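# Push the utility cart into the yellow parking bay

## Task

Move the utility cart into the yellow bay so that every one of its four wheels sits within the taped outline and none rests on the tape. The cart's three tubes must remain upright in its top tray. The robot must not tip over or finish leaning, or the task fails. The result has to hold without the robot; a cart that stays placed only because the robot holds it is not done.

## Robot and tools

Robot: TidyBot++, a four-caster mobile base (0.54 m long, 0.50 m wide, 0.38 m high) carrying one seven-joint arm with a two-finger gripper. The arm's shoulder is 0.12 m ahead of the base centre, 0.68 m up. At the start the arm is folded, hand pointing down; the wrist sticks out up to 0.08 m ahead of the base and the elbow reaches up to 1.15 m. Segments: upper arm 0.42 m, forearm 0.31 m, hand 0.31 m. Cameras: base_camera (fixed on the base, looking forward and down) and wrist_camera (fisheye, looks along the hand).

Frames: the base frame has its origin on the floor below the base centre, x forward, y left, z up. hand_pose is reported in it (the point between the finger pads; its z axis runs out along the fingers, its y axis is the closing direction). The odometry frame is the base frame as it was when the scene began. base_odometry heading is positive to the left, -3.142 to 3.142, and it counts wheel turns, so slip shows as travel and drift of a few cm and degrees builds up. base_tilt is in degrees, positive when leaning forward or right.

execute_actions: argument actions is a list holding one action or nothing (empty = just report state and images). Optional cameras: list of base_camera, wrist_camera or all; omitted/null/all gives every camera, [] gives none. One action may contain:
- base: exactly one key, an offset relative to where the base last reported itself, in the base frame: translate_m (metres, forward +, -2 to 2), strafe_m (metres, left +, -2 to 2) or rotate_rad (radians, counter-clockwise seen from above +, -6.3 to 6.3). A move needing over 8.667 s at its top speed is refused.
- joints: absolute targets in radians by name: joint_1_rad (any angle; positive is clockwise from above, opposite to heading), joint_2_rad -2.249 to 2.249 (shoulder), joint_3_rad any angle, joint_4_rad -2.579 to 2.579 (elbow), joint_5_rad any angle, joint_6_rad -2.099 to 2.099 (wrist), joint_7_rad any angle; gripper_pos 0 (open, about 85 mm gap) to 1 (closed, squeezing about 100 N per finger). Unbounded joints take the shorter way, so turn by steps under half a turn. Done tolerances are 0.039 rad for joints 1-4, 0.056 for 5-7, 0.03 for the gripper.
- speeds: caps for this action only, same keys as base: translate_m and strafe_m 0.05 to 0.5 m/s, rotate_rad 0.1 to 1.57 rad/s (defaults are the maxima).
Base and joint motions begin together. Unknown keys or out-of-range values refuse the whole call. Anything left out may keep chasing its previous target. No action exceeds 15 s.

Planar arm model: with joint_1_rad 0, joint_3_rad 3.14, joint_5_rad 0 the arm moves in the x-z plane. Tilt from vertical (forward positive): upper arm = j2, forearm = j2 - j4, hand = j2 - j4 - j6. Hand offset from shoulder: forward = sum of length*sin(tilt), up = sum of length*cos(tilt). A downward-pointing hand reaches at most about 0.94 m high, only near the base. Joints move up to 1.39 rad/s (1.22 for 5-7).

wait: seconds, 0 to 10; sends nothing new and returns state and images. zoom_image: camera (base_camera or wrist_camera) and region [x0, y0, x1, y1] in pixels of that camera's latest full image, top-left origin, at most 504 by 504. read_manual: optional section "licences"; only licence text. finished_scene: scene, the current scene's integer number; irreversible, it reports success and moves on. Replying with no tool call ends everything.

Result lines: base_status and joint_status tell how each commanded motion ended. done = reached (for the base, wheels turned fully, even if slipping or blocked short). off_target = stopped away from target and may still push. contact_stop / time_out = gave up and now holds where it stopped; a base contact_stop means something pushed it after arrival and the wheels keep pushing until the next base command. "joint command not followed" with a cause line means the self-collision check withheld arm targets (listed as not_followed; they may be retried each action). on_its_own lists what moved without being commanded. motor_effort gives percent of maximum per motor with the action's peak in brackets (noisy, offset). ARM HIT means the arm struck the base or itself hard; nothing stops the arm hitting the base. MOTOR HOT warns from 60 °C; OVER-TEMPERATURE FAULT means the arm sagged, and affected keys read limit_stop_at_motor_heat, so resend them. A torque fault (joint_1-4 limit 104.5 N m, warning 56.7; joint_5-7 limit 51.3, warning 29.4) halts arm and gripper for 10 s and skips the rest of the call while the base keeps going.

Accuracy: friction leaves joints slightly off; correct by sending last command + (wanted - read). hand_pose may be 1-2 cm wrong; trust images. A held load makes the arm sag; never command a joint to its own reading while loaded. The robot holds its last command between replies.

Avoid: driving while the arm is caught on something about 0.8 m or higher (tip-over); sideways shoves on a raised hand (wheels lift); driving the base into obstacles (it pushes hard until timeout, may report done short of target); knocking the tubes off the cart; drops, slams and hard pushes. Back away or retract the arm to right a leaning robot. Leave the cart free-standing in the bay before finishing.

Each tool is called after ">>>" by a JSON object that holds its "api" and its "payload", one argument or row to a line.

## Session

>>> {"api": "execute_actions", "payload": {
  "actions": [
    {"joints":{"joint_6_rad":-0.1}}
  ]
}}

Scene clock: 1.17 s.
base_odometry: x=+0.000 y=+0.000 heading=+0.000 (m, m, rad; odometry frame)
base_tilt: forward=+0.2 right=-0.1 (deg)
base_status: not commanded
joint_positions: joint_1_rad=-0.051 joint_2_rad=-0.384 joint_3_rad=+3.100 joint_4_rad=-2.532 joint_5_rad=+0.002 joint_6_rad=-0.104 joint_7_rad=+1.595 gripper_pos=+0.000
joint_status: all done
motor_effort: joint_1_rad=+0(0) joint_2_rad=-4(4) joint_3_rad=+1(1) joint_4_rad=+17(17) joint_5_rad=+0(1) joint_6_rad=+5(7) joint_7_rad=+0(0) (%)
hand_pose: x=+0.4646 y=+0.0327 z=+0.7040 quat_wxyz=(-0.007, +0.901, +0.055, +0.430) (m; base frame)
pictures: base_camera, wrist_camera
camera_calibration (this result's frames):
wrist_camera: T_world_to_cam=[[0.108925, -0.990359, 0.0855873, -0.081674], [-0.603479, -0.134299, -0.785988, 0.897594], [0.789904, 0.0339637, -0.612289, 0.197533], [0, 0, 0, 1]] pos_world=[0.394543, 0.032951, 0.833436]
Images, in order (width x height): base_camera 644x364, wrist_camera 644x476.

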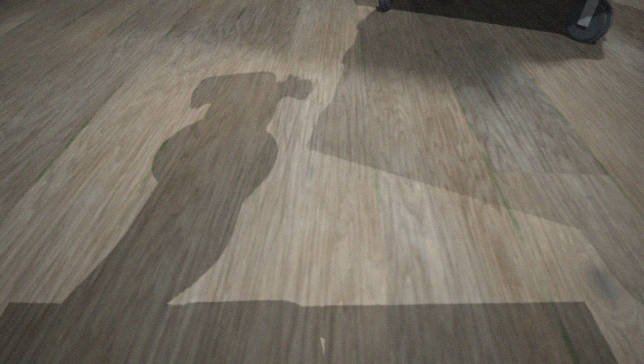

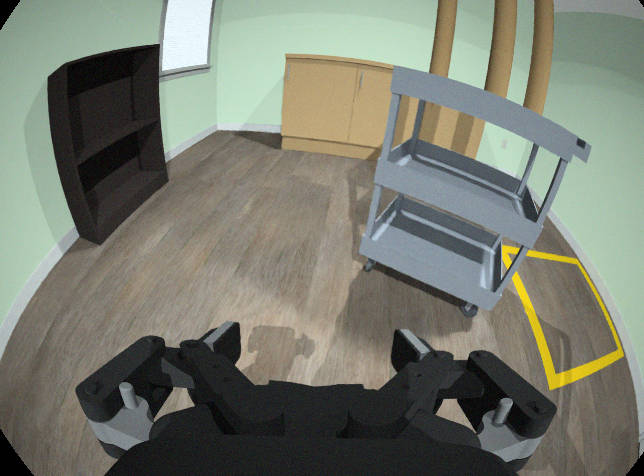

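>>> {"api": "execute_actions", "payload": {
  "actions": [
    {"base":{"rotate_rad":-0.42},"joints":{"joint_1_rad":0,"joint_2_rad":0.8,"joint_3_rad":3.15,"joint_4_rad":-2.1,"joint_6_rad":1.33,"joint_7_rad":1.55}}
  ],
  "cameras": []
}}

>>> {"api": "execute_actions", "payload": {
  "actions": [
    {"base":{"strafe_m":0.43}}
  ]
}}

Scene clock: 8.67 s.
base_odometry: x=+0.000 y=+0.000 heading=-0.420 (m, m, rad; odometry frame)
base_tilt: forward=+0.2 right=-0.1 (deg)
base_status: done
joint_positions: joint_1_rad=-0.018 joint_2_rad=+0.787 joint_3_rad=+3.134 joint_4_rad=-2.120 joint_5_rad=+0.002 joint_6_rad=+1.304 joint_7_rad=+1.591 gripper_pos=+0.000
joint_status: all done
motor_effort: joint_1_rad=+0(2) joint_2_rad=-32(33) joint_3_rad=-1(2) joint_4_rad=+8(17) joint_5_rad=+1(1) joint_6_rad=+8(8) joint_7_rad=+0(1) (%)
hand_pose: x=+0.8008 y=+0.0181 z=+0.6631 quat_wxyz=(-0.004, +0.718, +0.014, +0.696) (m; base frame)
pictures: none
No camera images: the call's "cameras" was empty. Leave "cameras" out to get every camera's image.

Scene clock: 10.97 s.
base_odometry: x=+0.175 y=+0.393 heading=-0.420 (m, m, rad; odometry frame)
base_tilt: forward=+0.2 right=-0.1 (deg)
base_status: done
joint_positions: joint_1_rad=-0.007 joint_2_rad=+0.787 joint_3_rad=+3.142 joint_4_rad=-2.120 joint_5_rad=+0.002 joint_6_rad=+1.304 joint_7_rad=+1.591 gripper_pos=+0.000
joint_status: not commanded
motor_effort: joint_1_rad=+0(3) joint_2_rad=-32(33) joint_3_rad=-1(2) joint_4_rad=+9(9) joint_5_rad=+1(1) joint_6_rad=+8(7) joint_7_rad=+0(0) (%)
hand_pose: x=+0.8013 y=+0.0063 z=+0.6633 quat_wxyz=(+0.004, +0.718, +0.010, +0.696) (m; base frame)
pictures: base_camera, wrist_camera
camera_calibration (this result's frames):
wrist_camera: T_world_to_cam=[[-0.0185528, -0.997873, 0.0624966, -0.0235141], [-0.0115595, -0.0622891, -0.997991, 0.731127], [0.999761, -0.019238, -0.0103792, -0.659541], [0, 0, 0, 1]] pos_world=[0.667398, 0.00938898, 0.724283]
Images, in order (width x height): base_camera 644x364, wrist_camera 644x476.

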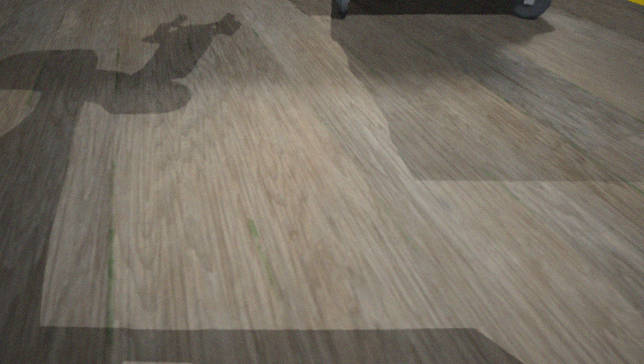

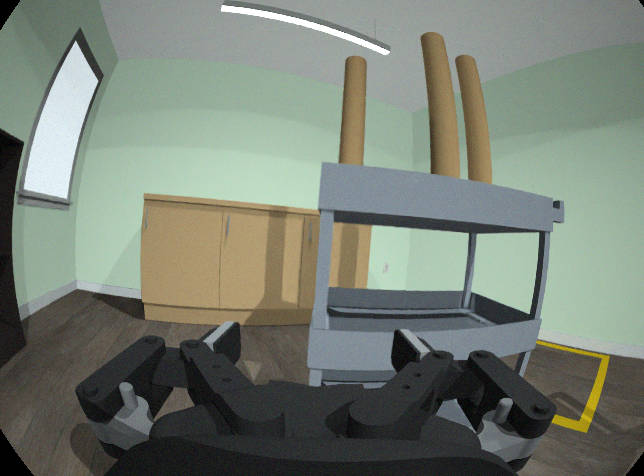

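>>> {"api": "execute_actions", "payload": {
  "actions": [
    {"base":{"translate_m":0.38},"speeds":{"translate_m":0.2}}
  ]
}}

Scene clock: 15.33 s.
base_odometry: x=+0.523 y=+0.238 heading=-0.420 (m, m, rad; odometry frame)
base_tilt: forward=+0.2 right=-0.1 (deg)
base_status: done
joint_positions: joint_1_rad=-0.007 joint_2_rad=+0.787 joint_3_rad=+3.142 joint_4_rad=-2.114 joint_5_rad=+0.002 joint_6_rad=+1.305 joint_7_rad=+1.591 gripper_pos=+0.000
joint_status: not commanded
motor_effort: joint_1_rad=+0(2) joint_2_rad=-32(34) joint_3_rad=-1(1) joint_4_rad=+9(10) joint_5_rad=+1(0) joint_6_rad=+8(8) joint_7_rad=+0(1) (%)
hand_pose: x=+0.8031 y=+0.0063 z=+0.6657 quat_wxyz=(+0.004, +0.716, +0.010, +0.698) (m; base frame)
pictures: base_camera, wrist_camera
camera_calibration (this result's frames):
wrist_camera: T_world_to_cam=[[-0.0189589, -0.997876, 0.0623293, -0.0231777], [-0.00501205, -0.0622449, -0.998048, 0.728301], [0.999808, -0.0192343, -0.0038213, -0.66576], [0, 0, 0, 1]] pos_world=[0.668843, 0.00939906, 0.72578]
Images, in order (width x height): base_camera 644x364, wrist_camera 644x476.

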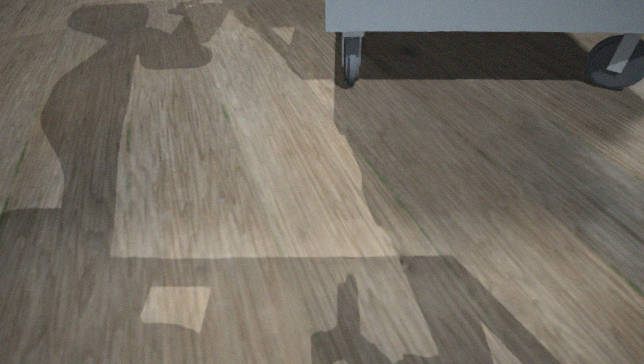

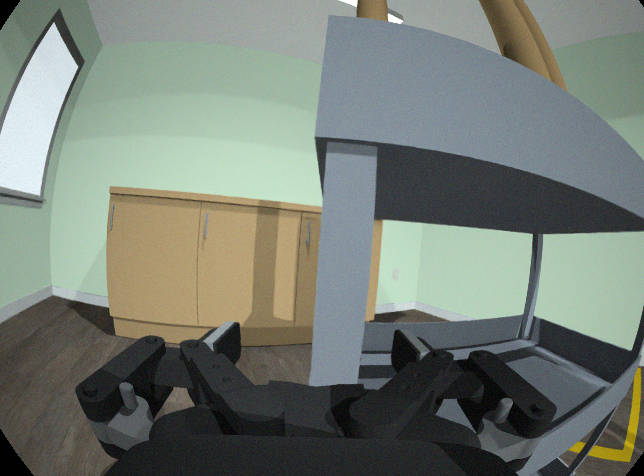

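>>> {"api": "execute_actions", "payload": {
  "actions": [
    {"base":{"translate_m":0.02},"joints":{"joint_1_rad":0.02}}
  ],
  "cameras": []
}}

>>> {"api": "execute_actions", "payload": {
  "actions": [
    {"joints":{"gripper_pos":1}}
  ],
  "cameras": []
}}

>>> {"api": "execute_actions", "payload": {
  "actions": [
    {"base":{"strafe_m":-1.0},"speeds":{"strafe_m":0.125}}
  ]
}}

Scene clock: 18.27 s.
base_odometry: x=+0.541 y=+0.230 heading=-0.420 (m, m, rad; odometry frame)
base_tilt: forward=+0.2 right=-0.1 (deg)
base_status: done
joint_positions: joint_1_rad=+0.007 joint_2_rad=+0.789 joint_3_rad=+3.142 joint_4_rad=-2.109 joint_5_rad=+0.002 joint_6_rad=+1.305 joint_7_rad=+1.591 gripper_pos=+0.000
joint_status: all done
motor_effort: joint_1_rad=+0(2) joint_2_rad=-32(35) joint_3_rad=-1(1) joint_4_rad=+8(9) joint_5_rad=+0(0) joint_6_rad=+8(8) joint_7_rad=+0(0) (%)
hand_pose: x=+0.8046 y=-0.0034 z=+0.6664 quat_wxyz=(+0.009, +0.715, +0.005, +0.699) (m; base frame)
pictures: none
No camera images: the call's "cameras" was empty. Leave "cameras" out to get every camera's image.

Scene clock: 19.37 s.
base_odometry: x=+0.541 y=+0.230 heading=-0.420 (m, m, rad; odometry frame)
base_tilt: forward=+0.2 right=-0.1 (deg)
base_status: not commanded
joint_positions: joint_1_rad=+0.008 joint_2_rad=+0.789 joint_3_rad=+3.143 joint_4_rad=-2.109 joint_5_rad=+0.001 joint_6_rad=+1.306 joint_7_rad=+1.583 gripper_pos=+0.739
joint_status: gripper_pos off_target (ended at +0.739, target +1.000)
motor_effort: joint_1_rad=-1(3) joint_2_rad=-33(33) joint_3_rad=-1(3) joint_4_rad=+9(10) joint_5_rad=+1(2) joint_6_rad=+8(7) joint_7_rad=+0(2) (%)
hand_pose: x=+0.8046 y=-0.0044 z=+0.6664 quat_wxyz=(+0.007, +0.715, +0.002, +0.699) (m; base frame)
pictures: none
No camera images: the call's "cameras" was empty. Leave "cameras" out to get every camera's image.

Scene clock: 28.13 s.
base_odometry: x=+0.134 y=-0.684 heading=-0.419 (m, m, rad; odometry frame)
base_tilt: forward=+0.2 right=-0.1 (deg)
base_status: done
joint_positions: joint_1_rad=+0.001 joint_2_rad=+0.790 joint_3_rad=+3.128 joint_4_rad=-2.110 joint_5_rad=+0.035 joint_6_rad=+1.308 joint_7_rad=+1.581 gripper_pos=+0.739
joint_status: not commanded
motor_effort: joint_1_rad=+1(15) joint_2_rad=-32(34) joint_3_rad=+1(10) joint_4_rad=+9(13) joint_5_rad=-3(15) joint_6_rad=+8(10) joint_7_rad=+2(1) (%)
hand_pose: x=+0.8040 y=+0.0173 z=+0.6662 quat_wxyz=(-0.011, +0.714, +0.018, +0.699) (m; base frame)
pictures: base_camera, wrist_camera
camera_calibration (this result's frames):
wrist_camera: T_world_to_cam=[[0.0141009, -0.998625, 0.0504868, -0.0308542], [0.000527779, -0.0504844, -0.998725, 0.725366], [0.9999, 0.0141095, -0.000184821, -0.669485], [0, 0, 0, 1]] pos_world=[0.66947, 0.015254, 0.725875]
Images, in order (width x height): base_camera 644x364, wrist_camera 644x476.

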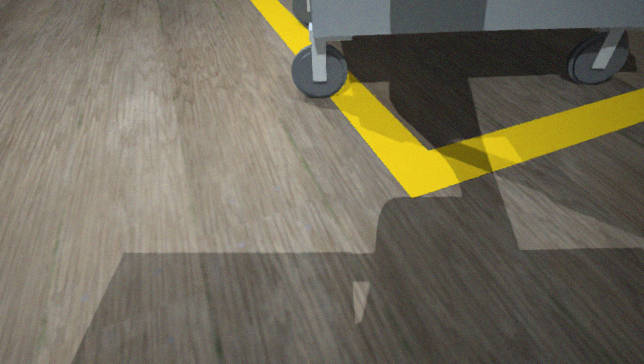

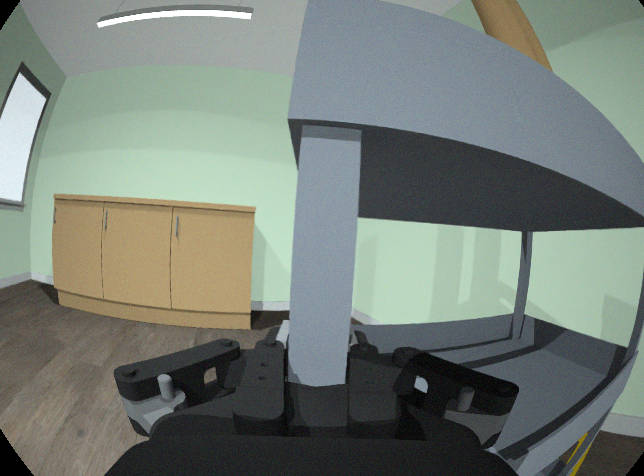

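>>> {"api": "execute_actions", "payload": {
  "actions": [
    {"base":{"strafe_m":-0.15},"speeds":{"strafe_m":0.1}}
  ],
  "cameras": []
}}

>>> {"api": "execute_actions", "payload": {
  "actions": [
    {"base":{"translate_m":0.22},"speeds":{"translate_m":0.1}}
  ],
  "cameras": []
}}

>>> {"api": "execute_actions", "payload": {
  "actions": [
    {"joints":{"gripper_pos":0}}
  ],
  "cameras": []
}}

>>> {"api": "execute_actions", "payload": {
  "actions": [
    {"base":{"translate_m":-0.2}}
  ]
}}

Scene clock: 33.77 s.
base_odometry: x=+0.073 y=-0.821 heading=-0.419 (m, m, rad; odometry frame)
base_tilt: forward=+0.2 right=-0.1 (deg)
base_status: done
joint_positions: joint_1_rad=-0.006 joint_2_rad=+0.790 joint_3_rad=+3.126 joint_4_rad=-2.110 joint_5_rad=+0.035 joint_6_rad=+1.308 joint_7_rad=+1.581 gripper_pos=+0.739
joint_status: not commanded
motor_effort: joint_1_rad=+3(11) joint_2_rad=-32(33) joint_3_rad=+2(7) joint_4_rad=+8(12) joint_5_rad=-5(8) joint_6_rad=+8(8) joint_7_rad=+1(2) (%)
hand_pose: x=+0.8037 y=+0.0238 z=+0.6663 quat_wxyz=(-0.015, +0.714, +0.021, +0.699) (m; base frame)
pictures: none
No camera images: the call's "cameras" was empty. Leave "cameras" out to get every camera's image.

Scene clock: 36.53 s.
base_odometry: x=+0.274 y=-0.911 heading=-0.420 (m, m, rad; odometry frame)
base_tilt: forward=+0.2 right=-0.1 (deg)
base_status: done
joint_positions: joint_1_rad=+0.057 joint_2_rad=+0.792 joint_3_rad=+3.167 joint_4_rad=-2.112 joint_5_rad=-0.069 joint_6_rad=+1.314 joint_7_rad=+1.576 gripper_pos=+0.739
joint_status: not commanded
motor_effort: joint_1_rad=-8(10) joint_2_rad=-31(37) joint_3_rad=-6(6) joint_4_rad=+10(15) joint_5_rad=+11(14) joint_6_rad=+7(12) joint_7_rad=+2(2) (%)
hand_pose: x=+0.7998 y=-0.0705 z=+0.6661 quat_wxyz=(+0.052, +0.712, -0.048, +0.699) (m; base frame)
pictures: none
No camera images: the call's "cameras" was empty. Leave "cameras" out to get every camera's image.

Scene clock: 37.63 s.
base_odometry: x=+0.274 y=-0.911 heading=-0.419 (m, m, rad; odometry frame)
base_tilt: forward=+0.2 right=-0.1 (deg)
base_status: not commanded
joint_positions: joint_1_rad=+0.036 joint_2_rad=+0.792 joint_3_rad=+3.164 joint_4_rad=-2.110 joint_5_rad=-0.022 joint_6_rad=+1.314 joint_7_rad=+1.576 gripper_pos=+0.000
joint_status: all done
motor_effort: joint_1_rad=-1(9) joint_2_rad=-32(33) joint_3_rad=-1(6) joint_4_rad=+8(10) joint_5_rad=+0(11) joint_6_rad=+8(9) joint_7_rad=+0(2) (%)
hand_pose: x=+0.8031 y=-0.0406 z=+0.6664 quat_wxyz=(+0.031, +0.713, -0.020, +0.700) (m; base frame)
pictures: none
No camera images: the call's "cameras" was empty. Leave "cameras" out to get every camera's image.

Scene clock: 39.30 s.
base_odometry: x=+0.091 y=-0.829 heading=-0.420 (m, m, rad; odometry frame)
base_tilt: forward=+0.2 right=-0.1 (deg)
base_status: done
joint_positions: joint_1_rad=+0.033 joint_2_rad=+0.792 joint_3_rad=+3.163 joint_4_rad=-2.110 joint_5_rad=-0.018 joint_6_rad=+1.314 joint_7_rad=+1.576 gripper_pos=+0.000
joint_status: not commanded
motor_effort: joint_1_rad=+0(2) joint_2_rad=-32(34) joint_3_rad=+0(1) joint_4_rad=+9(10) joint_5_rad=+1(0) joint_6_rad=+9(9) joint_7_rad=+0(0) (%)
hand_pose: x=+0.8035 y=-0.0369 z=+0.6666 quat_wxyz=(+0.029, +0.713, -0.017, +0.701) (m; base frame)
pictures: base_camera, wrist_camera
camera_calibration (this result's frames):
wrist_camera: T_world_to_cam=[[-0.0925306, -0.994006, 0.0582293, -0.00437235], [-0.00101771, -0.0583857, -0.998294, 0.723665], [0.995709, -0.092432, 0.00439086, -0.671863], [0, 0, 0, 1]] pos_world=[0.669312, -0.0241961, 0.725635]
Images, in order (width x height): base_camera 644x364, wrist_camera 644x476.

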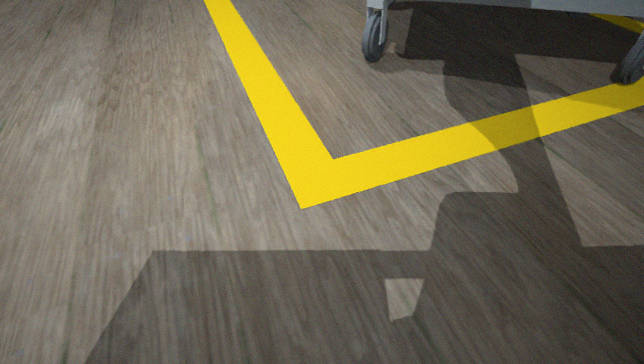

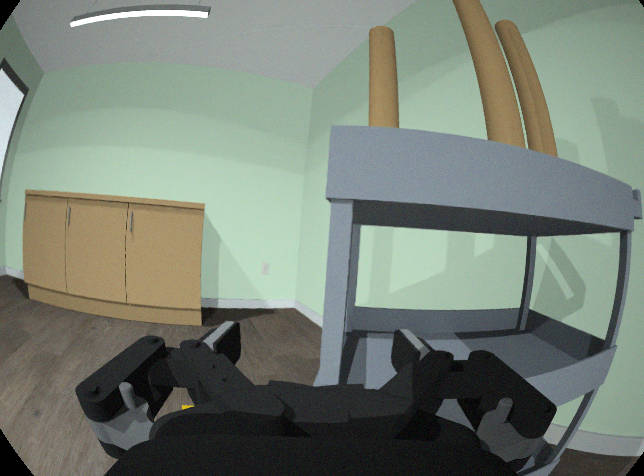

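>>> {"api": "execute_actions", "payload": {
  "actions": [
    {"base":{"translate_m":0.2},"joints":{"joint_1_rad":0.08},"speeds":{"translate_m":0.15}}
  ],
  "cameras": ["wrist_camera"]
}}

>>> {"api": "execute_actions", "payload": {
  "actions": [
    {"joints":{"gripper_pos":1}}
  ],
  "cameras": []
}}

>>> {"api": "execute_actions", "payload": {
  "actions": [
    {"base":{"rotate_rad":0.25},"speeds":{"rotate_rad":0.1}}
  ]
}}

Scene clock: 43.80 s.
base_odometry: x=+0.274 y=-0.911 heading=-0.420 (m, m, rad; odometry frame)
base_tilt: forward=+0.2 right=-0.1 (deg)
base_status: done
joint_positions: joint_1_rad=+0.072 joint_2_rad=+0.792 joint_3_rad=+3.161 joint_4_rad=-2.110 joint_5_rad=-0.017 joint_6_rad=+1.314 joint_7_rad=+1.576 gripper_pos=+0.000
joint_status: all done
motor_effort: joint_1_rad=+0(1) joint_2_rad=-32(34) joint_3_rad=+0(1) joint_4_rad=+8(10) joint_5_rad=+0(0) joint_6_rad=+8(8) joint_7_rad=+1(0) (%)
hand_pose: x=+0.8017 y=-0.0627 z=+0.6668 quat_wxyz=(+0.041, +0.712, -0.031, +0.700) (m; base frame)
pictures: wrist_camera
camera_calibration (this result's frames):
wrist_camera: T_world_to_cam=[[-0.12952, -0.989951, 0.0567664, 0.000744901], [-0.00270028, -0.0568962, -0.998376, 0.723806], [0.991573, -0.129463, 0.00469605, -0.671694], [0, 0, 0, 1]] pos_world=[0.668085, -0.0450402, 0.725743]
Images, in order (width x height): wrist_camera 644x476.

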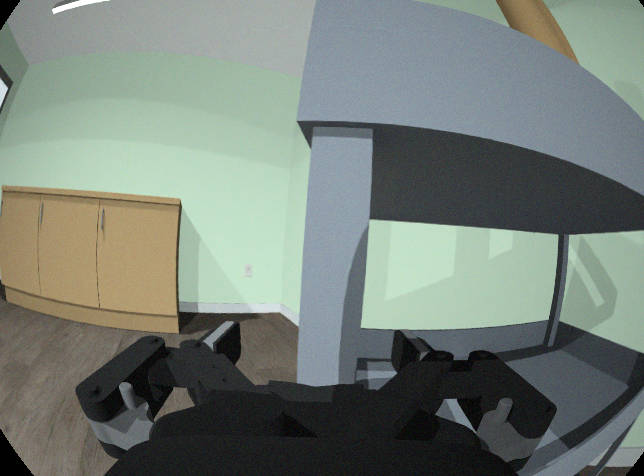

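Scene clock: 44.90 s.
base_odometry: x=+0.273 y=-0.911 heading=-0.420 (m, m, rad; odometry frame)
base_tilt: forward=+0.2 right=-0.1 (deg)
base_status: not commanded
joint_positions: joint_1_rad=+0.082 joint_2_rad=+0.792 joint_3_rad=+3.161 joint_4_rad=-2.110 joint_5_rad=-0.016 joint_6_rad=+1.314 joint_7_rad=+1.576 gripper_pos=+0.729
joint_status: gripper_pos off_target (ended at +0.729, target +1.000)
motor_effort: joint_1_rad=-3(6) joint_2_rad=-31(32) joint_3_rad=-1(5) joint_4_rad=+11(12) joint_5_rad=+4(6) joint_6_rad=+6(8) joint_7_rad=+2(2) (%)
hand_pose: x=+0.8010 y=-0.0692 z=+0.6667 quat_wxyz=(+0.045, +0.712, -0.034, +0.700) (m; base frame)
pictures: none
No camera images: the call's "cameras" was empty. Leave "cameras" out to get every camera's image.

Scene clock: 48.60 s.
base_odometry: x=+0.274 y=-0.911 heading=-0.173 (m, m, rad; odometry frame)
base_tilt: forward=+0.2 right=-0.1 (deg)
base_status: done
joint_positions: joint_1_rad=+0.147 joint_2_rad=+0.794 joint_3_rad=+3.196 joint_4_rad=-2.108 joint_5_rad=-0.067 joint_6_rad=+1.314 joint_7_rad=+1.569 gripper_pos=+0.732
joint_status: not commanded
motor_effort: joint_1_rad=-9(20) joint_2_rad=-34(35) joint_3_rad=-5(13) joint_4_rad=+7(11) joint_5_rad=+8(20) joint_6_rad=+9(11) joint_7_rad=+3(3) (%)
hand_pose: x=+0.7893 y=-0.1454 z=+0.6667 quat_wxyz=(+0.095, +0.708, -0.082, +0.695) (m; base frame)
pictures: base_camera, wrist_camera
camera_calibration (this result's frames):
wrist_camera: T_world_to_cam=[[-0.274463, -0.95959, 0.0621066, 0.0325173], [-0.0105406, -0.0615807, -0.998046, 0.724268], [0.96154, -0.274581, 0.00678691, -0.668887], [0, 0, 0, 1]] pos_world=[0.65972, -0.107859, 0.725373]
Images, in order (width x height): base_camera 644x364, wrist_camera 644x476.

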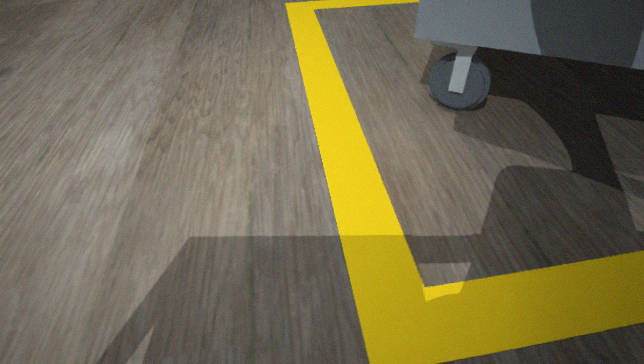

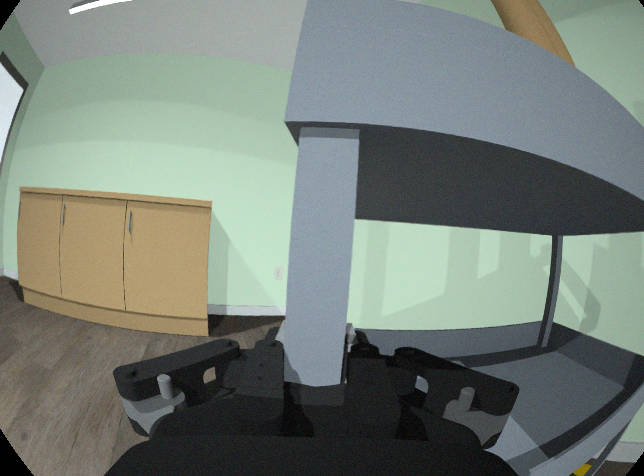

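>>> {"api": "execute_actions", "payload": {
  "actions": [
    {"base":{"rotate_rad":0.08},"speeds":{"rotate_rad":0.1}}
  ],
  "cameras": ["base_camera"]
}}

>>> {"api": "execute_actions", "payload": {
  "actions": [
    {"joints":{"gripper_pos":0,"joint_1_rad":0.16}}
  ],
  "cameras": []
}}

>>> {"api": "execute_actions", "payload": {
  "actions": [
    {"base":{"translate_m":-0.3},"speeds":{"translate_m":0.2}}
  ],
  "cameras": []
}}

>>> {"api": "execute_actions", "payload": {
  "actions": [
    {"base":{"rotate_rad":-0.3}}
  ]
}}

Scene clock: 53.80 s.
base_odometry: x=+0.274 y=-0.911 heading=-0.095 (m, m, rad; odometry frame)
base_tilt: forward=+0.2 right=-0.1 (deg)
base_status: done
joint_positions: joint_1_rad=+0.112 joint_2_rad=+0.794 joint_3_rad=+3.176 joint_4_rad=-2.107 joint_5_rad=-0.036 joint_6_rad=+1.314 joint_7_rad=+1.568 gripper_pos=+0.732
joint_status: not commanded
motor_effort: joint_1_rad=-3(18) joint_2_rad=-33(35) joint_3_rad=-2(12) joint_4_rad=+6(9) joint_5_rad=+3(15) joint_6_rad=+8(11) joint_7_rad=+1(3) (%)
hand_pose: x=+0.7978 y=-0.1027 z=+0.6667 quat_wxyz=(+0.064, +0.710, -0.056, +0.699) (m; base frame)
pictures: base_camera
Images, in order (width x height): base_camera 644x364.

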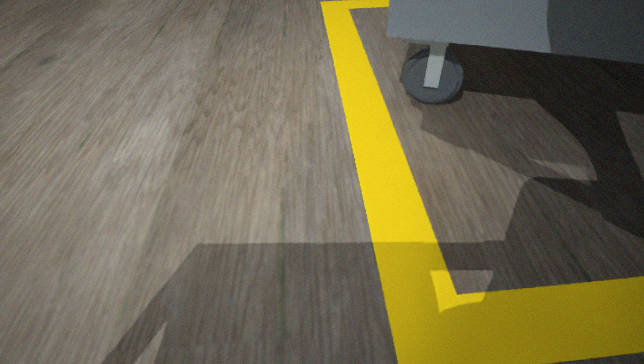

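Scene clock: 54.90 s.
base_odometry: x=+0.274 y=-0.911 heading=-0.094 (m, m, rad; odometry frame)
base_tilt: forward=+0.2 right=-0.1 (deg)
base_status: not commanded
joint_positions: joint_1_rad=+0.146 joint_2_rad=+0.794 joint_3_rad=+3.162 joint_4_rad=-2.106 joint_5_rad=-0.017 joint_6_rad=+1.314 joint_7_rad=+1.568 gripper_pos=+0.000
joint_status: all done
motor_effort: joint_1_rad=+0(4) joint_2_rad=-32(33) joint_3_rad=+0(2) joint_4_rad=+9(9) joint_5_rad=+0(3) joint_6_rad=+7(9) joint_7_rad=+0(1) (%)
hand_pose: x=+0.7961 y=-0.1138 z=+0.6667 quat_wxyz=(+0.065, +0.710, -0.060, +0.699) (m; base frame)
pictures: none
No camera images: the call's "cameras" was empty. Leave "cameras" out to get every camera's image.

Scene clock: 57.17 s.
base_odometry: x=-0.025 y=-0.883 heading=-0.093 (m, m, rad; odometry frame)
base_tilt: forward=+0.2 right=-0.1 (deg)
base_status: done
joint_positions: joint_1_rad=+0.146 joint_2_rad=+0.794 joint_3_rad=+3.162 joint_4_rad=-2.106 joint_5_rad=-0.017 joint_6_rad=+1.314 joint_7_rad=+1.568 gripper_pos=+0.000
joint_status: not commanded
motor_effort: joint_1_rad=+0(1) joint_2_rad=-32(35) joint_3_rad=+0(1) joint_4_rad=+8(10) joint_5_rad=+0(0) joint_6_rad=+7(8) joint_7_rad=+0(0) (%)
hand_pose: x=+0.7962 y=-0.1138 z=+0.6666 quat_wxyz=(+0.065, +0.710, -0.060, +0.699) (m; base frame)
pictures: none
No camera images: the call's "cameras" was empty. Leave "cameras" out to get every camera's image.

Scene clock: 58.57 s.
base_odometry: x=-0.025 y=-0.883 heading=-0.393 (m, m, rad; odometry frame)
base_tilt: forward=+0.2 right=-0.1 (deg)
base_status: done
joint_positions: joint_1_rad=+0.166 joint_2_rad=+0.794 joint_3_rad=+3.157 joint_4_rad=-2.106 joint_5_rad=-0.013 joint_6_rad=+1.314 joint_7_rad=+1.568 gripper_pos=+0.000
joint_status: not commanded
motor_effort: joint_1_rad=+0(6) joint_2_rad=-32(32) joint_3_rad=+0(3) joint_4_rad=+9(8) joint_5_rad=+1(2) joint_6_rad=+8(8) joint_7_rad=+0(0) (%)
hand_pose: x=+0.7945 y=-0.1229 z=+0.6666 quat_wxyz=(+0.068, +0.709, -0.065, +0.698) (m; base frame)
pictures: base_camera, wrist_camera
camera_calibration (this result's frames):
wrist_camera: T_world_to_cam=[[-0.214641, -0.975587, 0.0464629, 0.0164493], [-0.0044387, -0.0465968, -0.998904, 0.723203], [0.976683, -0.214612, 0.00567125, -0.671621], [0, 0, 0, 1]] pos_world=[0.662701, -0.0943913, 0.725455]
Images, in order (width x height): base_camera 644x364, wrist_camera 644x476.

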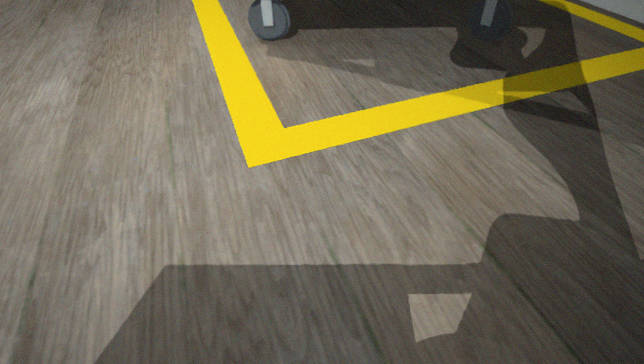

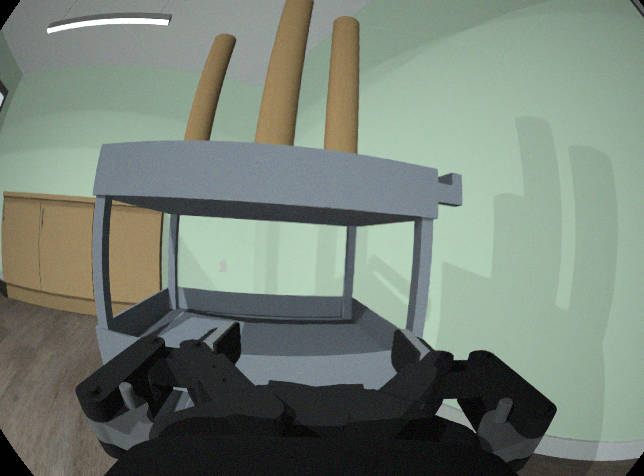

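>>> {"api": "finished_scene", "payload": {
  "scene": 2
}}

The scene is finished: the task was done.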